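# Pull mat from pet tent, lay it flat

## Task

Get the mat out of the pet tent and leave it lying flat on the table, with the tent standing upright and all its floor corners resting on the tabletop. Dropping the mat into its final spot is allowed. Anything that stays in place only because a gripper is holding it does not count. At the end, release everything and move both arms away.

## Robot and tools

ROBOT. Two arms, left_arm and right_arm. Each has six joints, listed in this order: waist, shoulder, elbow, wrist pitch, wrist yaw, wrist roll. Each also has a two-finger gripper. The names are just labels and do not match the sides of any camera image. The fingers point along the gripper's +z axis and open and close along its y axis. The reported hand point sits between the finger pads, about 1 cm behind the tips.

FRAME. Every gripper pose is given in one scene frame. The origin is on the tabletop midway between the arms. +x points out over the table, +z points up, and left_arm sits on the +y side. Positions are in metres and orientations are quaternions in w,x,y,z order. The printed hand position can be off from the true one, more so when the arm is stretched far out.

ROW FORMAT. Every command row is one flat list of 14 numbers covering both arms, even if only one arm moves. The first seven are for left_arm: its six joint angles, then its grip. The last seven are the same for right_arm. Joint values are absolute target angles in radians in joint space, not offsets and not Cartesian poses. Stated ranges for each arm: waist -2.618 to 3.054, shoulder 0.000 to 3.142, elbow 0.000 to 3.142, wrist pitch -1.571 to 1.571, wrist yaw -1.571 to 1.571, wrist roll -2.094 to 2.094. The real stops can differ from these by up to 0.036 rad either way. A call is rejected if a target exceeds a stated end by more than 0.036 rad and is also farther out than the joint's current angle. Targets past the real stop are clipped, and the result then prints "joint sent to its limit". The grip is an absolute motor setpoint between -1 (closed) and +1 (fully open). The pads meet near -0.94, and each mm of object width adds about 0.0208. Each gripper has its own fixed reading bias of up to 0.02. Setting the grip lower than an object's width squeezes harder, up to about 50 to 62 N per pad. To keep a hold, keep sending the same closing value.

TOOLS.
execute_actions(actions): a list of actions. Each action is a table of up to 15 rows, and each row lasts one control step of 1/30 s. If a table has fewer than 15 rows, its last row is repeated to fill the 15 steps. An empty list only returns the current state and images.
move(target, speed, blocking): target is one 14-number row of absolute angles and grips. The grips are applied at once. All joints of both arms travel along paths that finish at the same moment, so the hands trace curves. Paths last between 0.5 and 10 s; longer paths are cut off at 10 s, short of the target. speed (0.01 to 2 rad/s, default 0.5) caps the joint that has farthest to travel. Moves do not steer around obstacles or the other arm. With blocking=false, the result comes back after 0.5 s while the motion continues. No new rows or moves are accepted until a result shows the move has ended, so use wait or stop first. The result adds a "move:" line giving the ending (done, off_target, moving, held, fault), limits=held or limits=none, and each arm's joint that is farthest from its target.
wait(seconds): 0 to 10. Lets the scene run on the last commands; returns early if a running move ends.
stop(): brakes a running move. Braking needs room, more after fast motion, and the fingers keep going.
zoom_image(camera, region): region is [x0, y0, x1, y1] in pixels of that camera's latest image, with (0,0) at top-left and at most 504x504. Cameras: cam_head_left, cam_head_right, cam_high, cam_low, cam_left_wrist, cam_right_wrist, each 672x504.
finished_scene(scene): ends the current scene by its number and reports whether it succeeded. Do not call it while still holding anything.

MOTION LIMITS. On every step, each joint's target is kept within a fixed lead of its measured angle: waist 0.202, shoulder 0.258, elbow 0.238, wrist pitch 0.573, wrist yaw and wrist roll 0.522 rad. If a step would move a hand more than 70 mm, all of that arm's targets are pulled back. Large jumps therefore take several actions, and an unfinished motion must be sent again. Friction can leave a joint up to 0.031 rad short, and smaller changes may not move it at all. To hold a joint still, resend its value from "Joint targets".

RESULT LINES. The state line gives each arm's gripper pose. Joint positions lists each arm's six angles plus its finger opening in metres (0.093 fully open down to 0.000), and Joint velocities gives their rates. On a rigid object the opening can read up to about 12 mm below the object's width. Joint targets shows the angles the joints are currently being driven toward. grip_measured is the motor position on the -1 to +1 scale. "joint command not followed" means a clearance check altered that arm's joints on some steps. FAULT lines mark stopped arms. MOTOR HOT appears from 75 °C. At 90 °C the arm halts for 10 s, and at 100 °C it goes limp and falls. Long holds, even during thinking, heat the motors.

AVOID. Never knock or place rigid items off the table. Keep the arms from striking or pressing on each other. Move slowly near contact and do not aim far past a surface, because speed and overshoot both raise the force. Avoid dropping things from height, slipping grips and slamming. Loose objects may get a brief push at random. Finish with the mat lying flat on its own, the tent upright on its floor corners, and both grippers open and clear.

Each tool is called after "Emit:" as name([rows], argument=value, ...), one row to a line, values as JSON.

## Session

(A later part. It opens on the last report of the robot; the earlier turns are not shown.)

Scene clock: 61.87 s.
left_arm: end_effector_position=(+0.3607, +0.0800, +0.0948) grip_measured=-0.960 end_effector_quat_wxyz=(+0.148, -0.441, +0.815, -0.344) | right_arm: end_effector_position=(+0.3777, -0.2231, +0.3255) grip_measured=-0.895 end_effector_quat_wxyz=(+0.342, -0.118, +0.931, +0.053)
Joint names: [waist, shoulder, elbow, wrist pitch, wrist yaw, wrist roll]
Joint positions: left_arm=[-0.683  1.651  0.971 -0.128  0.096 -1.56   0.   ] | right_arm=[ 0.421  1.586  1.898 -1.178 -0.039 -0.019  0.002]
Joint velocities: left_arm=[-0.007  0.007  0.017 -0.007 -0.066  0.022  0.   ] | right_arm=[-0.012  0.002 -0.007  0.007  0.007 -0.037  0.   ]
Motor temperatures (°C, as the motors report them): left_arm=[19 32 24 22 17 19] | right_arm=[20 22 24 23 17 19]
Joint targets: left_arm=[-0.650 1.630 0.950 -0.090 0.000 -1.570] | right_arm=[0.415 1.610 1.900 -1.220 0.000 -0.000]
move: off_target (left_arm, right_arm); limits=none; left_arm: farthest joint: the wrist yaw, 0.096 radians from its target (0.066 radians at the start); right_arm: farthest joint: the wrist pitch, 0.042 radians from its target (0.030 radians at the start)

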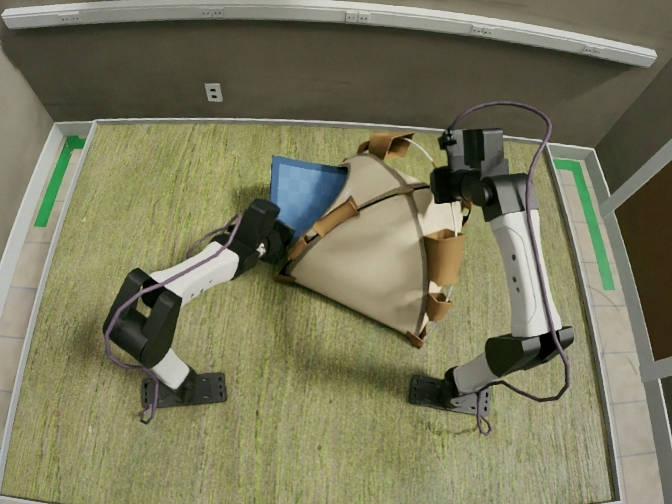

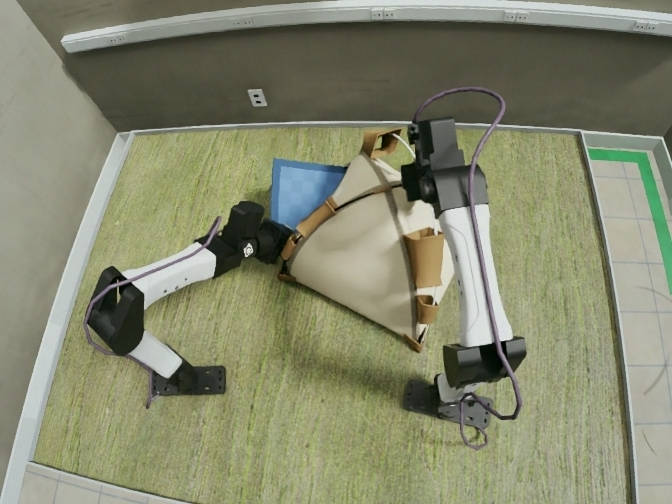

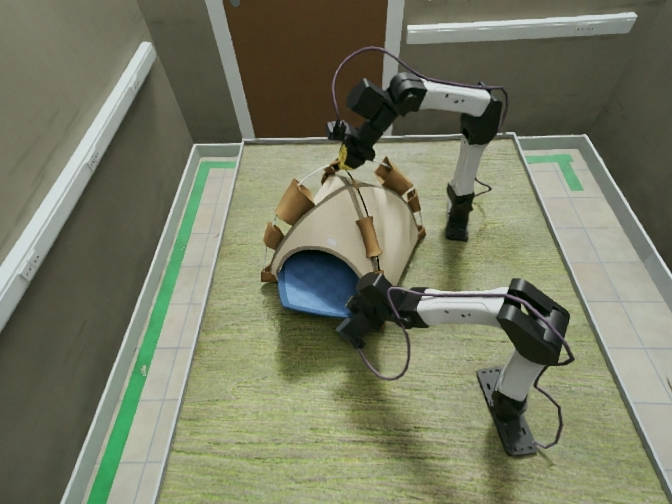

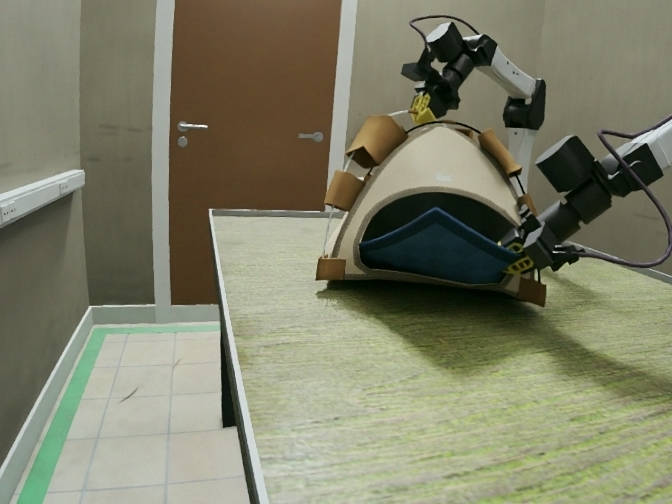

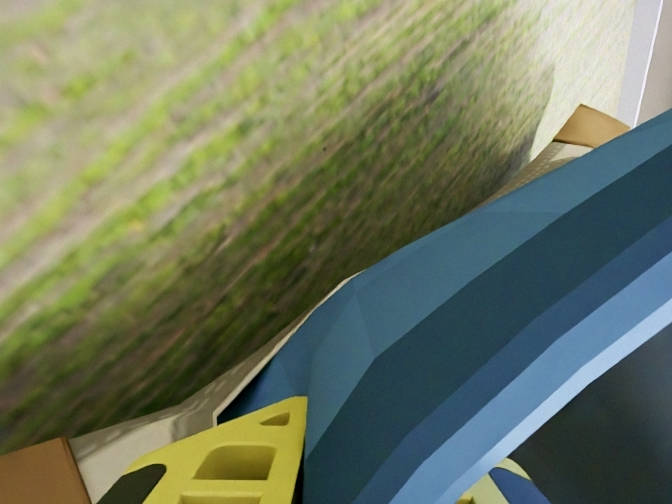

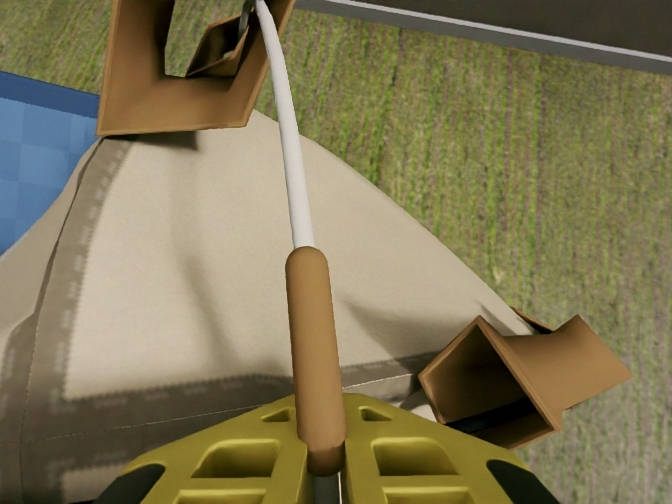

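Emit:
move(target=[-0.84,1.80,1.12,-0.11,0,-1.57,-1,0.415,1.61,1.9,-1.22,0,-0.6,-0.9], speed=0.3)

Scene clock: 65.90 s.
left_arm: end_effector_position=(+0.3479, +0.0172, +0.0779) grip_measured=-0.960 end_effector_quat_wxyz=(+0.137, -0.391, +0.849, -0.328) | right_arm: end_effector_position=(+0.3815, -0.2361, +0.3262) grip_measured=-0.896 end_effector_quat_wxyz=(+0.341, -0.342, +0.873, -0.069)
Joint names: [waist, shoulder, elbow, wrist pitch, wrist yaw, wrist roll]
Joint positions: left_arm=[-0.834  1.787  1.086 -0.144  0.043 -1.559  0.   ] | right_arm=[ 0.414  1.586  1.898 -1.173  0.025 -0.545  0.002]
Joint velocities: left_arm=[ 0.002  0.017 -0.012 -0.022  0.095 -0.007  0.   ] | right_arm=[ 0.007  0.007 -0.007  0.022 -0.007 -0.051 -0.   ]
Motor temperatures (°C, as the motors report them): left_arm=[19 32 25 22 17 19] | right_arm=[20 22 24 23 17 19]
Joint targets: left_arm=[-0.840 1.800 1.120 -0.110 -0.000 -1.570] | right_arm=[0.415 1.610 1.900 -1.220 0.000 -0.600]
move: off_target (left_arm, right_arm); limits=none; left_arm: farthest joint: the wrist yaw, 0.043 radians from its target (0.096 radians at the start); right_arm: farthest joint: the wrist roll, 0.055 radians from its target (0.581 radians at the start)

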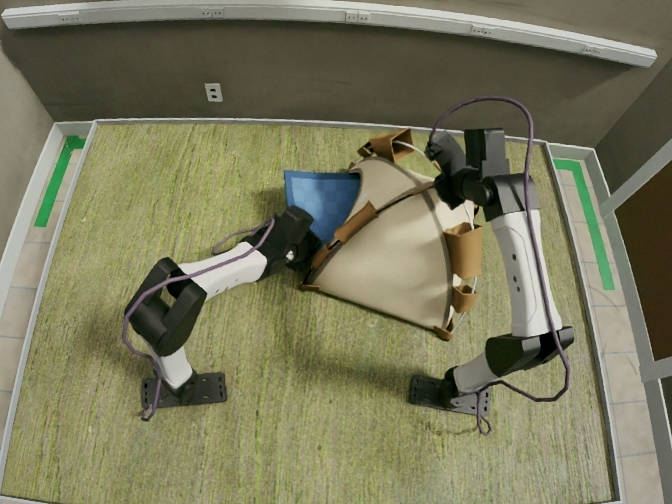

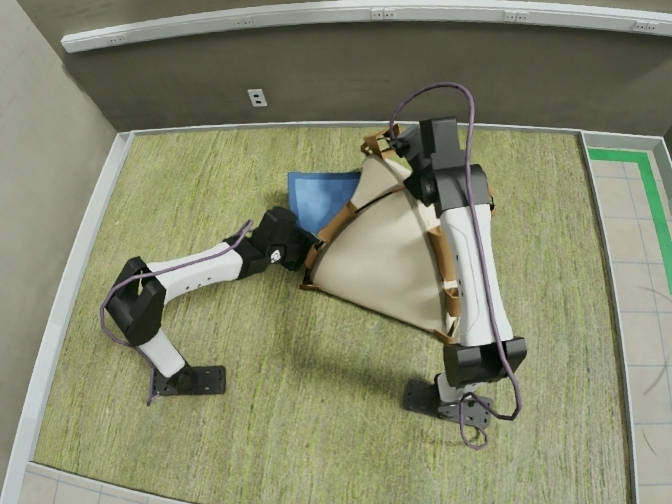

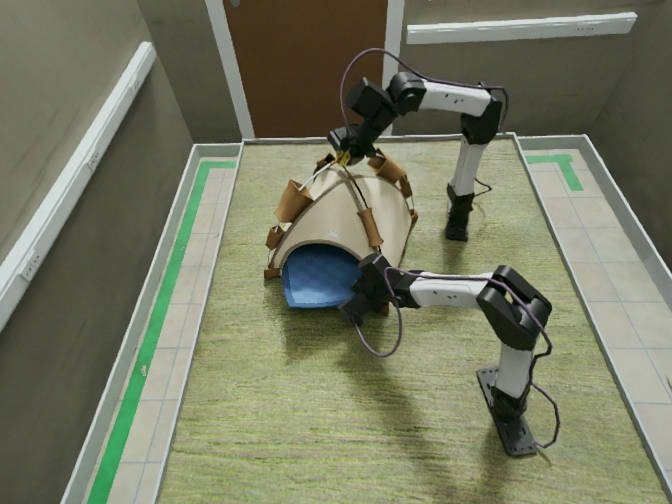

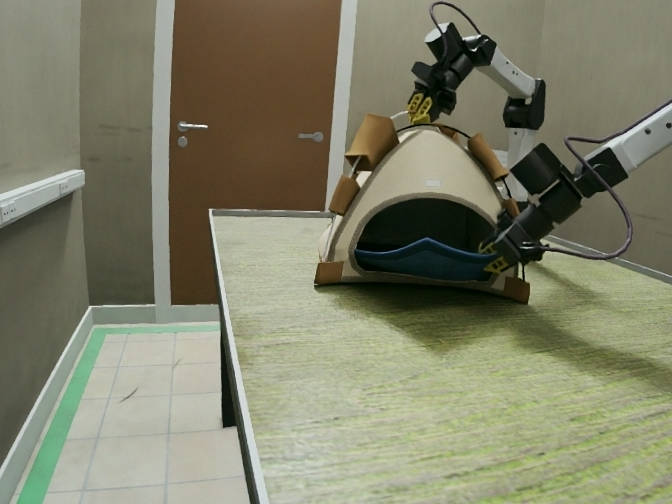

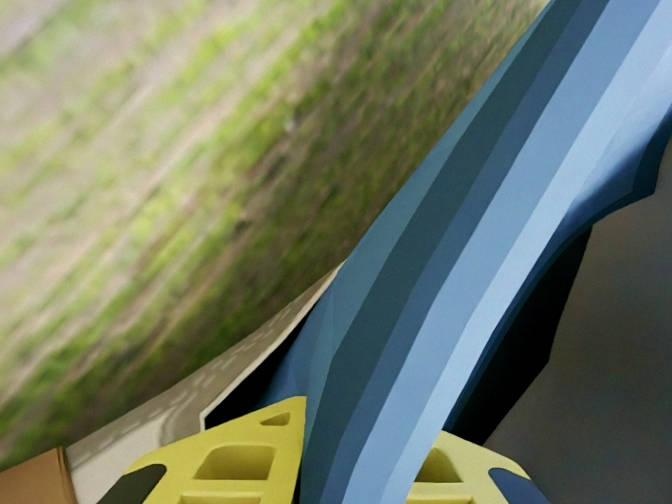

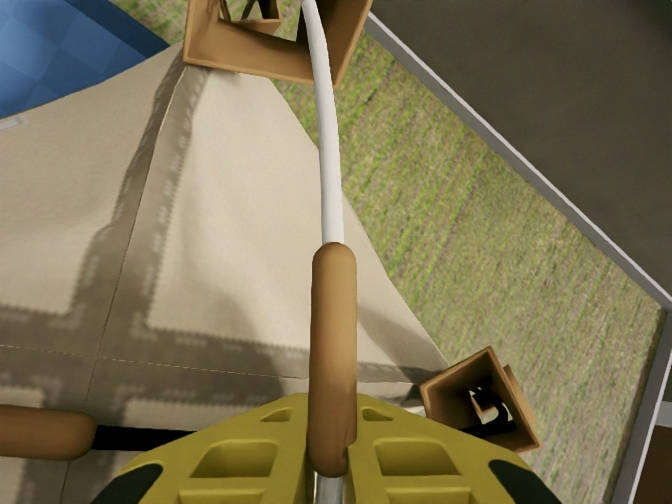

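Emit:
move(target=[-0.84,1.80,1.12,-0.11,0,-1.57,0.1,0.415,1.61,1.9,-1.22,0,-0.6,-0.9])

Emit:
move(target=[-0.72,1.45,0.85,-0.2,0,-1.57,0.1,0.415,1.61,1.9,-1.22,0,-0.6,-0.9], speed=0.3)

Scene clock: 67.63 s.
left_arm: end_effector_position=(+0.3528, +0.0209, +0.0791) grip_measured=+0.097 end_effector_quat_wxyz=(+0.153, -0.397, +0.845, -0.324) | right_arm: end_effector_position=(+0.3795, -0.2352, +0.3246) grip_measured=-0.896 end_effector_quat_wxyz=(+0.335, -0.365, +0.865, -0.073)
Joint names: [waist, shoulder, elbow, wrist pitch, wrist yaw, wrist roll]
Joint positions: left_arm=[-0.834  1.787  1.086 -0.136  0.008 -1.562  0.05 ] | right_arm=[ 0.414  1.586  1.898 -1.183  0.017 -0.593  0.002]
Joint velocities: left_arm=[-0.007 -0.002  0.002 -0.095  0.037  0.037 -0.   ] | right_arm=[ 0.007 -0.012 -0.007  0.007 -0.007 -0.051 -0.001]
Motor temperatures (°C, as the motors report them): left_arm=[19 32 25 22 17 19] | right_arm=[20 22 24 23 17 19]
Joint targets: left_arm=[-0.840 1.800 1.120 -0.110 0.000 -1.570] | right_arm=[0.415 1.610 1.900 -1.220 -0.000 -0.600]
move: off_target (left_arm, right_arm); limits=none; left_arm: farthest joint: the elbow, 0.034 radians from its target (0.034 radians at the start); right_arm: farthest joint: the wrist pitch, 0.037 radians from its target (0.047 radians at the start)

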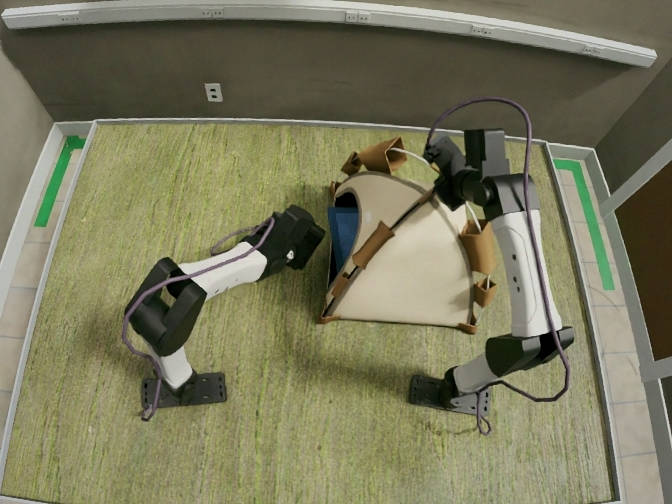

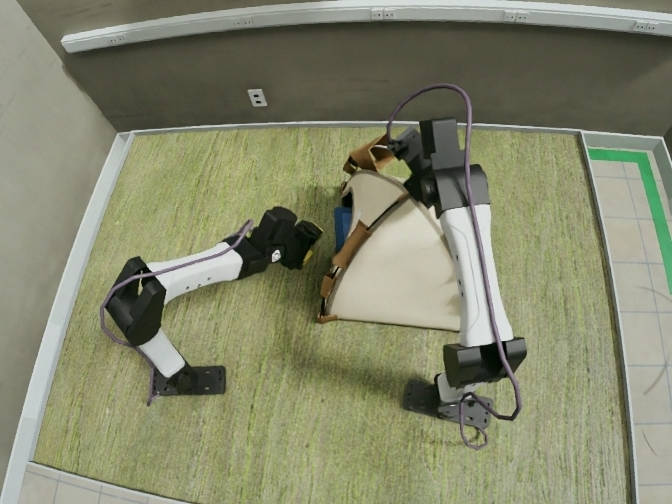

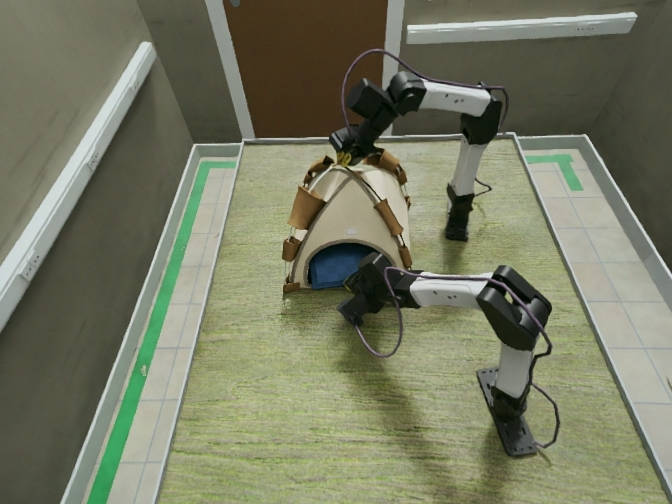

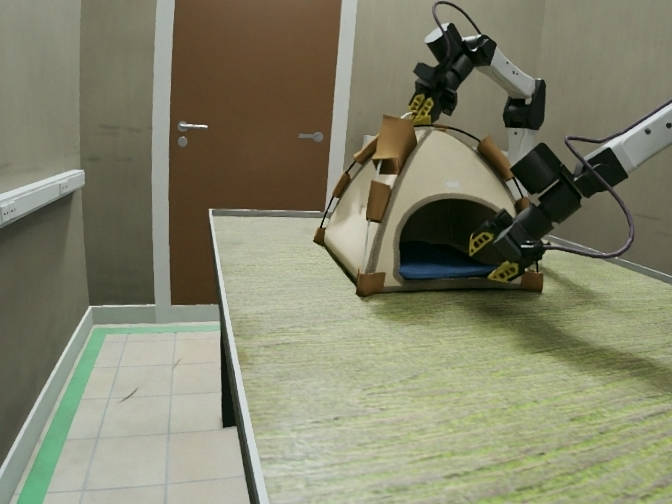

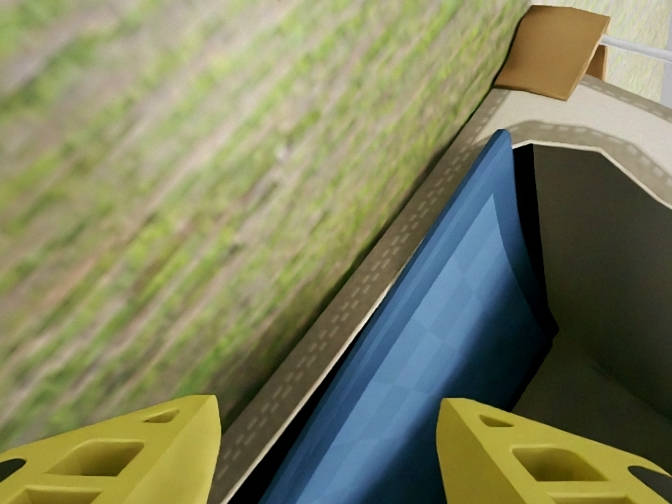

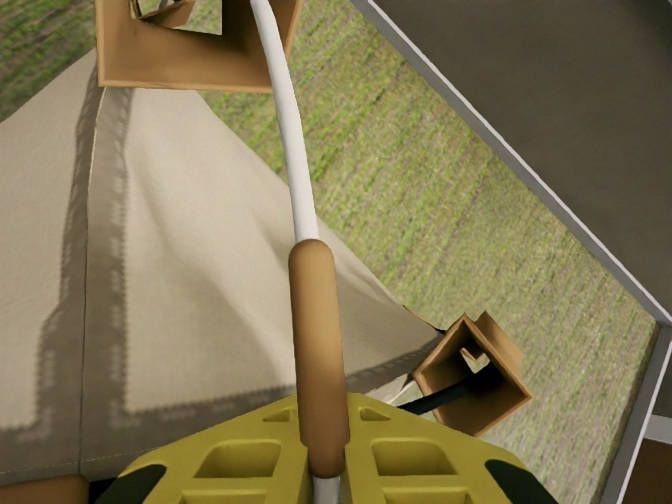

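Scene clock: 69.13 s.
left_arm: end_effector_position=(+0.3280, +0.0946, +0.1184) grip_measured=+0.097 end_effector_quat_wxyz=(+0.183, -0.436, +0.813, -0.339) | right_arm: end_effector_position=(+0.3795, -0.2352, +0.3246) grip_measured=-0.896 end_effector_quat_wxyz=(+0.335, -0.365, +0.865, -0.073)
Joint names: [waist, shoulder, elbow, wrist pitch, wrist yaw, wrist roll]
Joint positions: left_arm=[-0.731  1.465  0.871 -0.186  0.006 -1.562  0.05 ] | right_arm=[ 0.414  1.586  1.898 -1.183  0.017 -0.593  0.002]
Joint velocities: left_arm=[-0.007 -0.012 -0.002  0.051 -0.037  0.066 -0.   ] | right_arm=[-0.002 -0.007 -0.002  0.007  0.037 -0.037  0.   ]
Motor temperatures (°C, as the motors report them): left_arm=[19 32 25 22 17 19] | right_arm=[20 23 24 23 17 19]
Joint targets: left_arm=[-0.720 1.450 0.850 -0.200 0.000 -1.570] | right_arm=[0.415 1.610 1.900 -1.220 -0.000 -0.600]
move: off_target (left_arm, right_arm); limits=none; left_arm: farthest joint: the elbow, 0.021 radians from its target (0.236 radians at the start); right_arm: farthest joint: the wrist pitch, 0.037 radians from its target (0.037 radians at the start)

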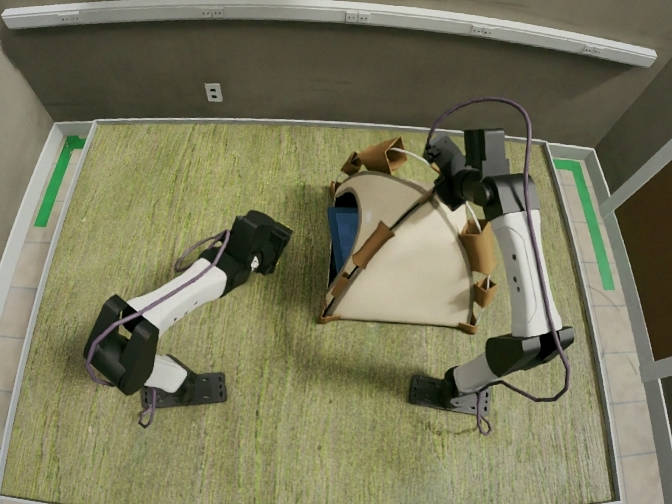

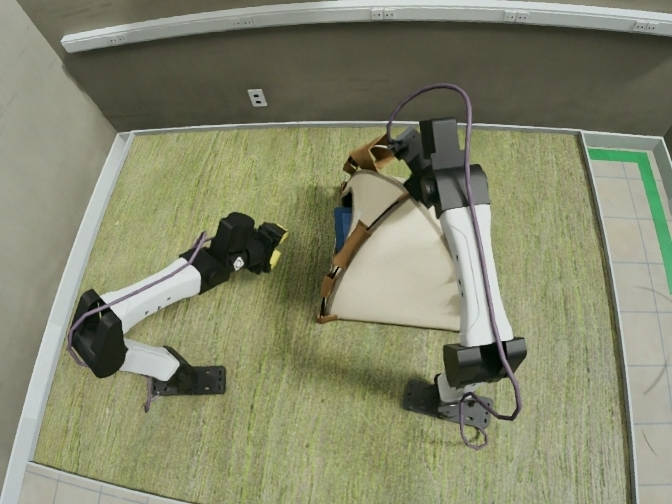

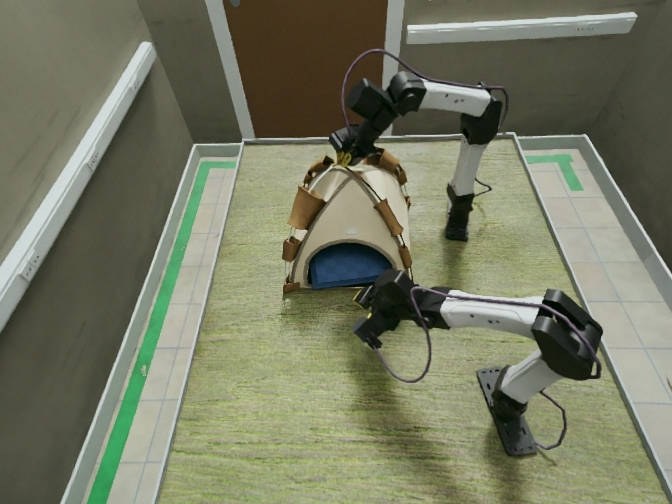

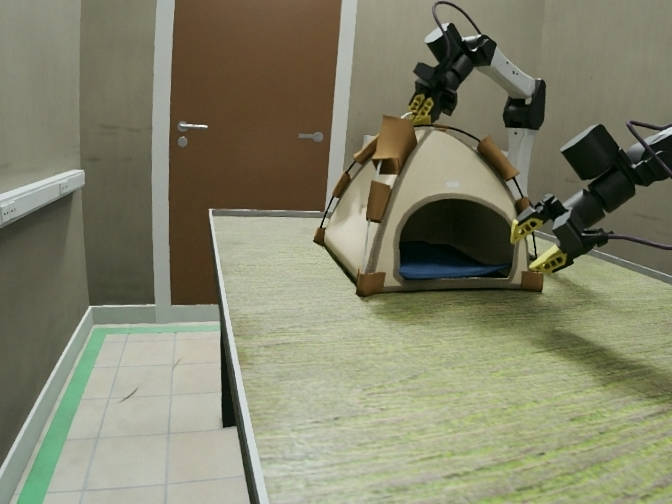

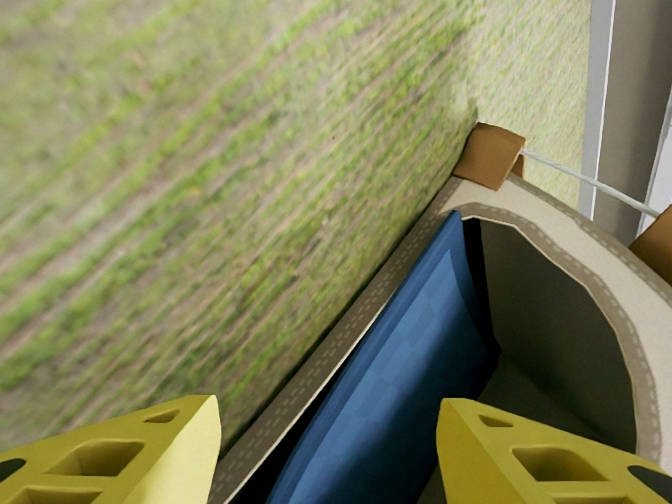

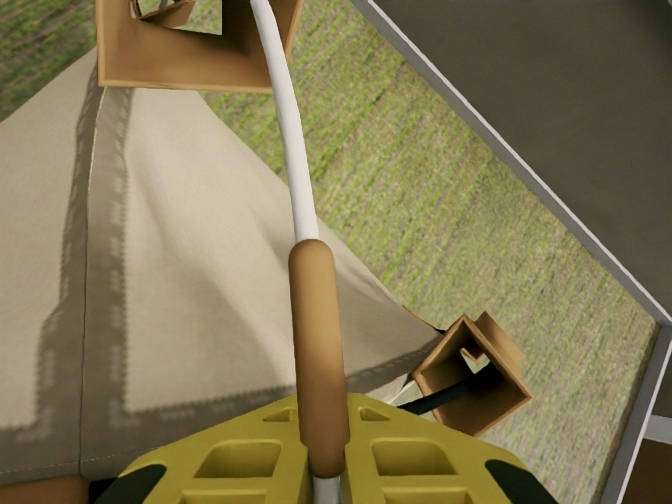

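Emit:
move(target=[-0.72,1.2,0.75,-0.3,0,-1.57,-0.1,0.415,1.61,1.9,-1.22,0,-1.5,-0.9], speed=0.4)

Scene clock: 72.50 s.
left_arm: end_effector_position=(+0.2898, +0.1194, +0.1481) grip_measured=-0.097 end_effector_quat_wxyz=(+0.194, -0.431, +0.805, -0.359) | right_arm: end_effector_position=(+0.3796, -0.2294, +0.3257) grip_measured=-0.896 end_effector_quat_wxyz=(-0.287, +0.692, -0.633, +0.194)
Joint names: [waist, shoulder, elbow, wrist pitch, wrist yaw, wrist roll]
Joint positions: left_arm=[-0.731  1.216  0.772 -0.286  0.006 -1.562  0.041] | right_arm=[ 0.414  1.586  1.898 -1.176 -0.016 -1.441  0.002]
Joint velocities: left_arm=[-0.002 -0.002 -0.007  0.007 -0.022 -0.081  0.   ] | right_arm=[-0.027 -0.007  0.012 -0.066  0.022 -0.081  0.001]
Motor temperatures (°C, as the motors report them): left_arm=[19 31 25 22 17 19] | right_arm=[20 23 24 23 17 19]
Joint targets: left_arm=[-0.720 1.200 0.750 -0.300 0.000 -1.570] | right_arm=[0.415 1.610 1.900 -1.220 0.000 -1.500]
move: off_target (left_arm, right_arm); limits=none; left_arm: farthest joint: the elbow, 0.022 radians from its target (0.121 radians at the start); right_arm: farthest joint: the wrist roll, 0.059 radians from its target (0.907 radians at the start)

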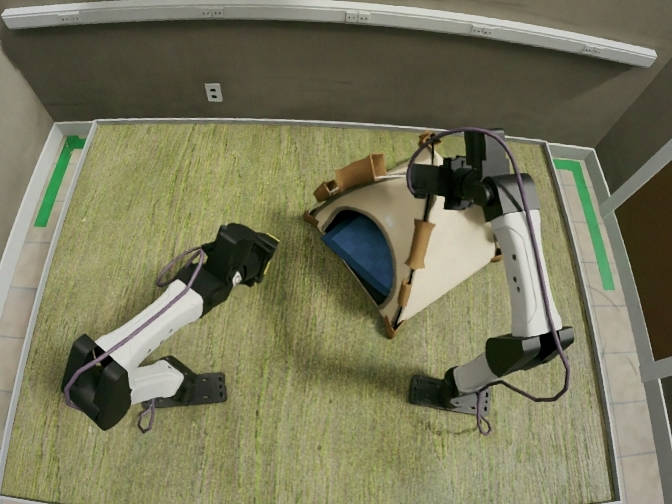

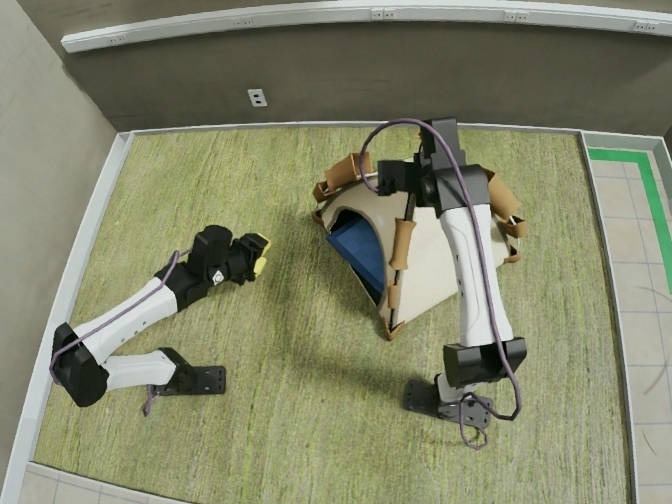

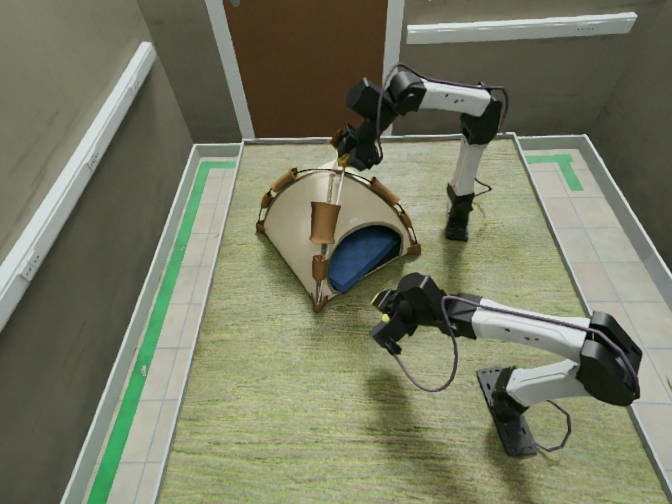

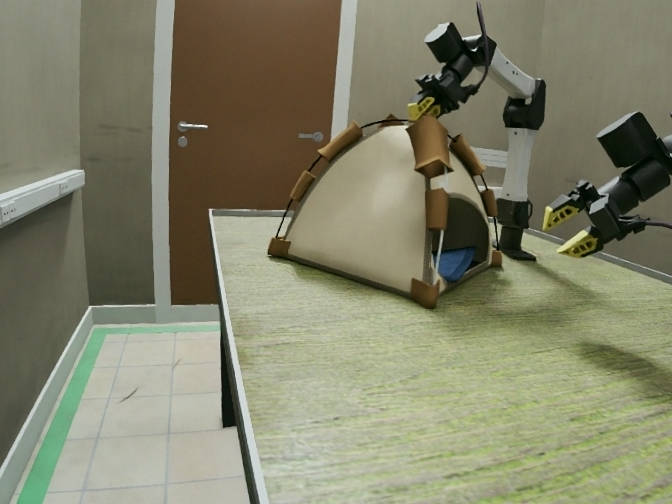

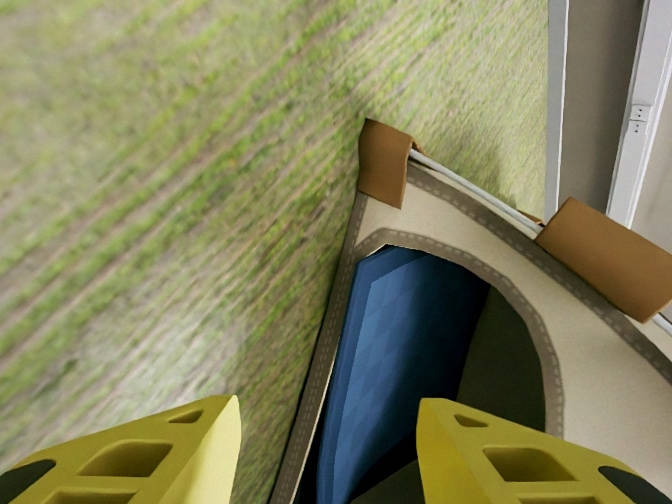

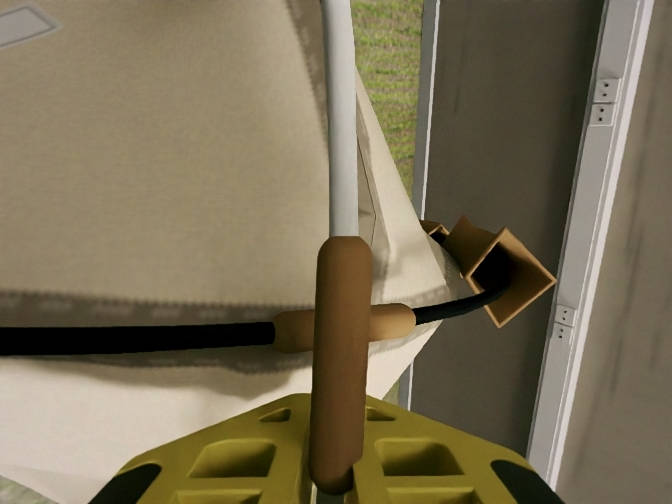

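Emit:
move(target=[-1.09,1.5,1.1,-0.5,0,-1.57,-0.1,0.415,1.61,1.9,-1.22,0,-1.5,-0.9], speed=0.5)

Emit:
move(target=[-1.09,1.985,1.515,-0.52,0,-1.57,-0.1,0.415,1.61,1.9,-1.22,0,-1.5,-0.9], speed=0.4)

Emit:
zoom_image(camera="cam_high", region=[280,180,480,330])

Scene clock: 75.10 s.
left_arm: end_effector_position=(+0.2293, -0.0045, +0.1419) grip_measured=-0.097 end_effector_quat_wxyz=(+0.104, -0.294, +0.898, -0.311) | right_arm: end_effector_position=(+0.3795, -0.2281, +0.3260) grip_measured=-0.896 end_effector_quat_wxyz=(-0.290, +0.693, -0.631, +0.191)
Joint names: [waist, shoulder, elbow, wrist pitch, wrist yaw, wrist roll]
Joint positions: left_arm=[-1.084  1.49   1.073 -0.485  0.003 -1.562  0.041] | right_arm=[ 0.414  1.586  1.898 -1.174 -0.024 -1.444  0.002]
Joint velocities: left_arm=[ 0.002 -0.012  0.002  0.037  0.007  0.051 -0.   ] | right_arm=[-0.002  0.007  0.002  0.007 -0.037  0.037 -0.001]
Motor temperatures (°C, as the motors report them): left_arm=[19 30 25 22 17 19] | right_arm=[20 23 24 22 17 19]
Joint targets: left_arm=[-1.090 1.500 1.100 -0.500 -0.000 -1.570] | right_arm=[0.415 1.610 1.900 -1.220 -0.000 -1.500]
move: off_target (left_arm, right_arm); limits=none; left_arm: farthest joint: the elbow, 0.027 radians from its target (0.328 radians at the start); right_arm: farthest joint: the wrist roll, 0.056 radians from its target (0.058 radians at the start)

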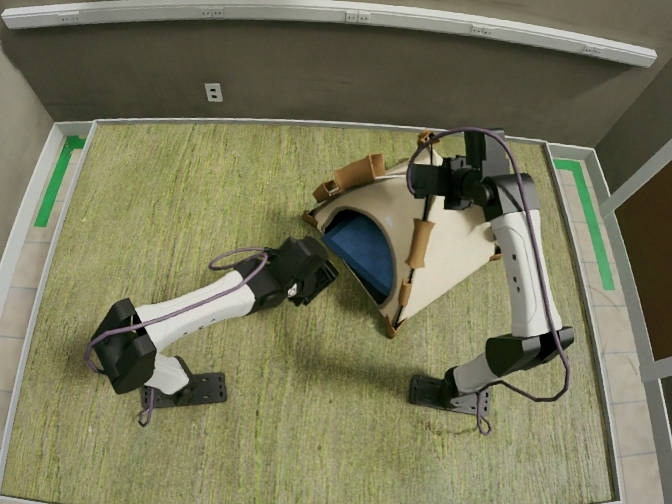

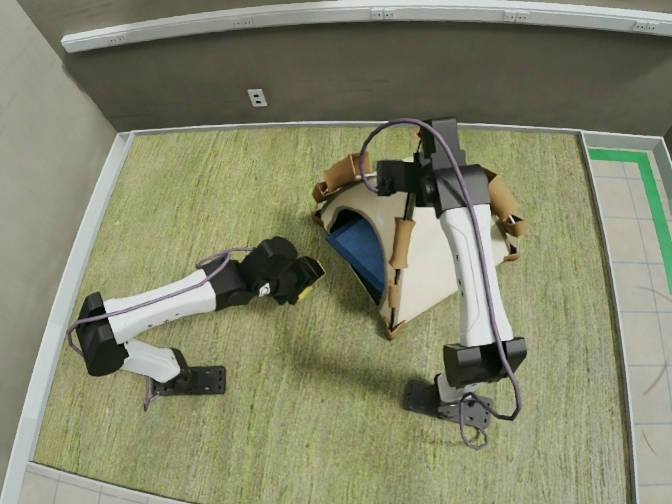

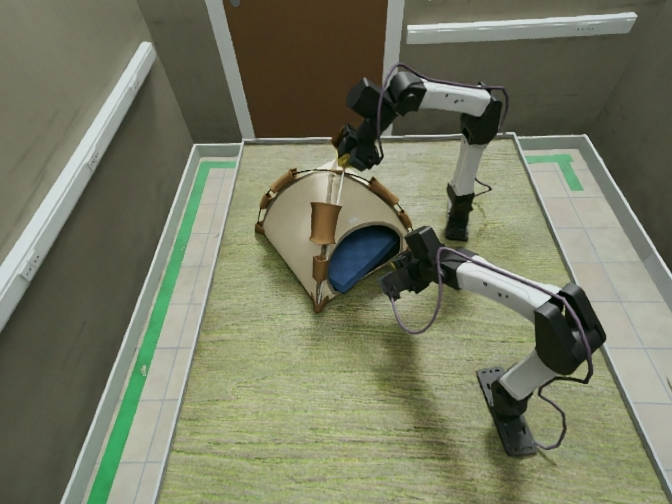

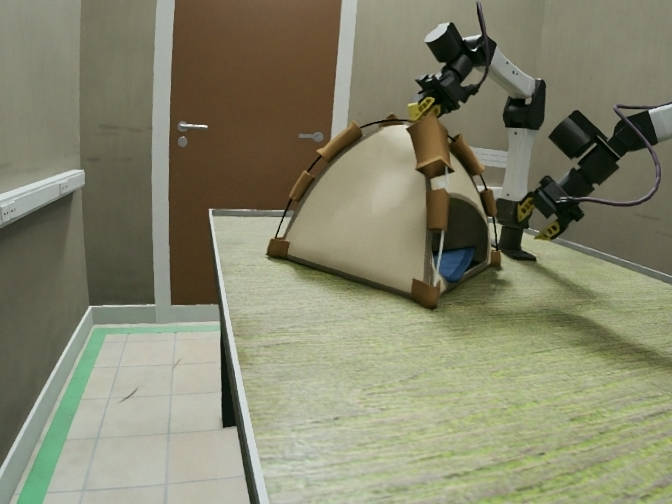

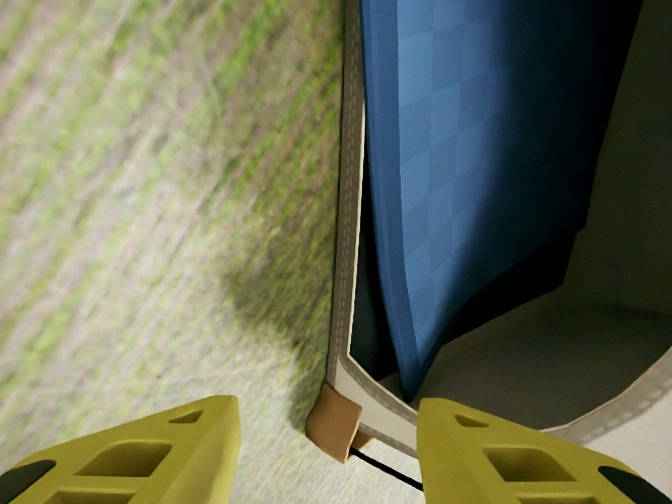

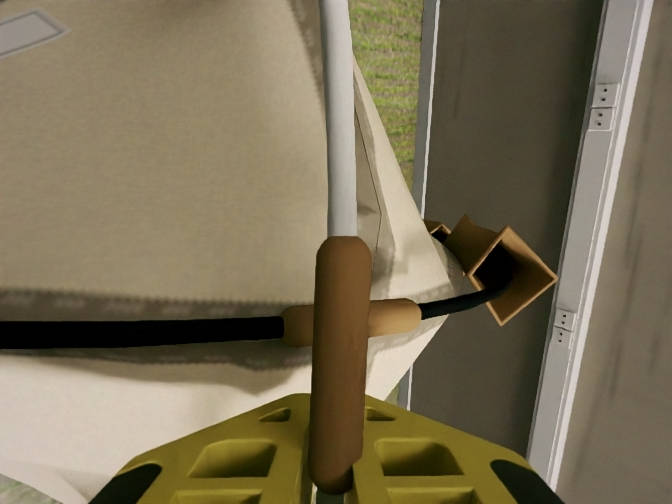

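Scene clock: 76.80 s.
left_arm: end_effector_position=(+0.2907, -0.0868, +0.0880) grip_measured=-0.097 end_effector_quat_wxyz=(+0.089, -0.298, +0.912, -0.267) | right_arm: end_effector_position=(+0.3795, -0.2277, +0.3260) grip_measured=-0.896 end_effector_quat_wxyz=(-0.290, +0.694, -0.631, +0.191)
Joint names: [waist, shoulder, elbow, wrist pitch, wrist yaw, wrist roll]
Joint positions: left_arm=[-1.084  1.98   1.485 -0.506  0.003 -1.562  0.041] | right_arm=[ 0.414  1.586  1.898 -1.174 -0.026 -1.445  0.002]
Joint velocities: left_arm=[ 0.002 -0.007  0.002  0.022 -0.022 -0.051 -0.   ] | right_arm=[-0.017 -0.012 -0.007 -0.022  0.007 -0.007 -0.002]
Motor temperatures (°C, as the motors report them): left_arm=[19 30 25 22 17 19] | right_arm=[20 23 24 22 17 19]
Joint targets: left_arm=[-1.090 1.985 1.515 -0.520 -0.000 -1.570] | right_arm=[0.415 1.610 1.900 -1.220 0.000 -1.500]
move: off_target (left_arm, right_arm); limits=none; left_arm: farthest joint: the elbow, 0.030 radians from its target (0.442 radians at the start); right_arm: farthest joint: the wrist roll, 0.055 radians from its target (0.056 radians at the start)

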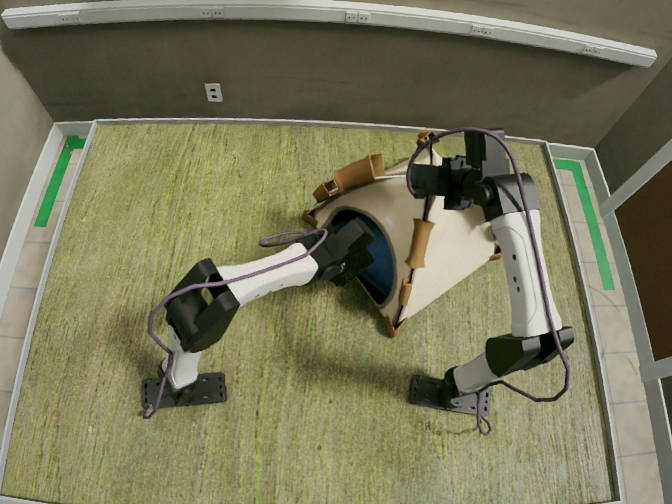

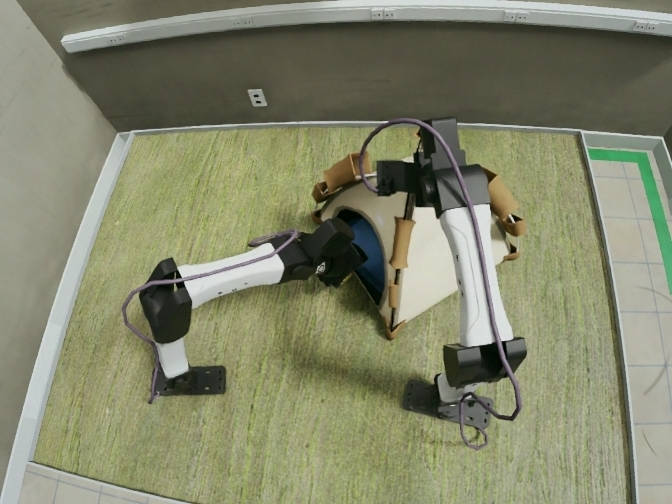

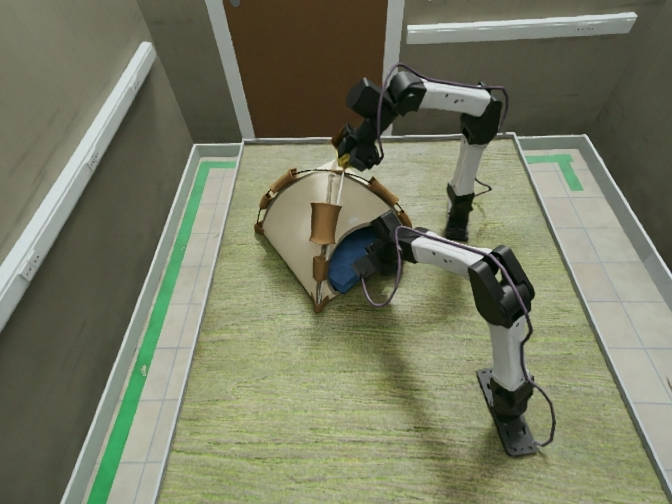

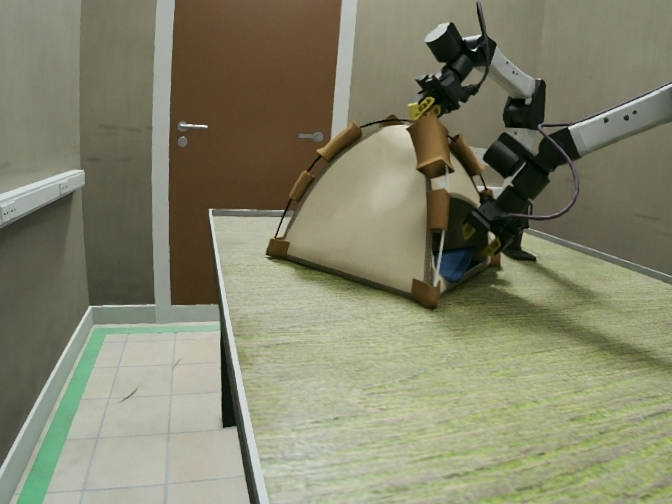

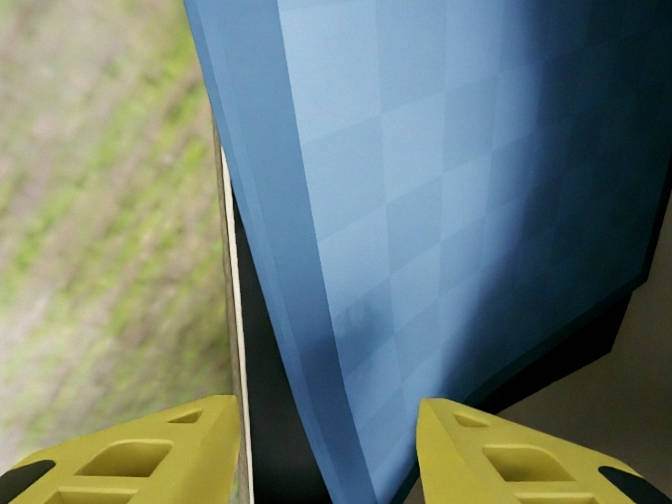

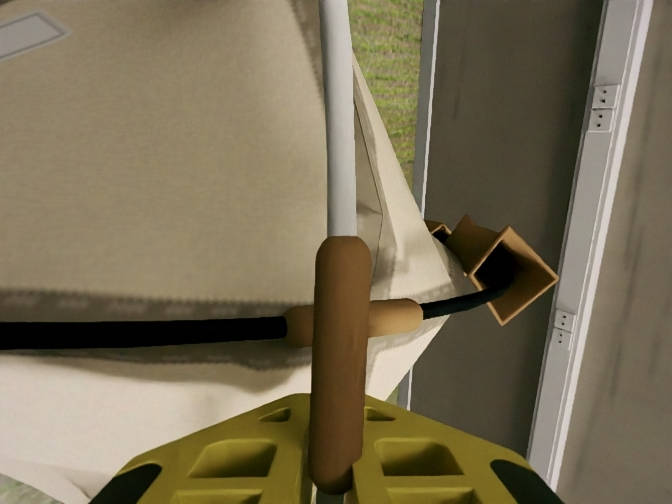

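Region (280, 180, 480, 330) of cam_high's 672x504 image, scaled by 2.520, with more detail than that image has; it fills the top 378 rows of this view, and the rest is white.

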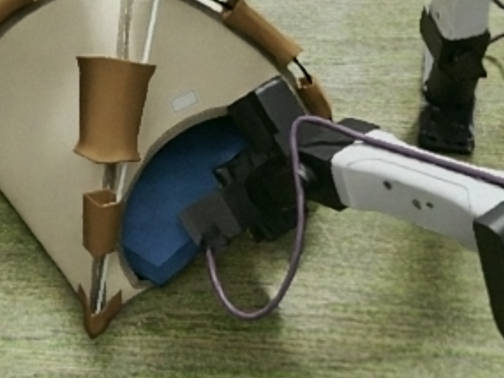

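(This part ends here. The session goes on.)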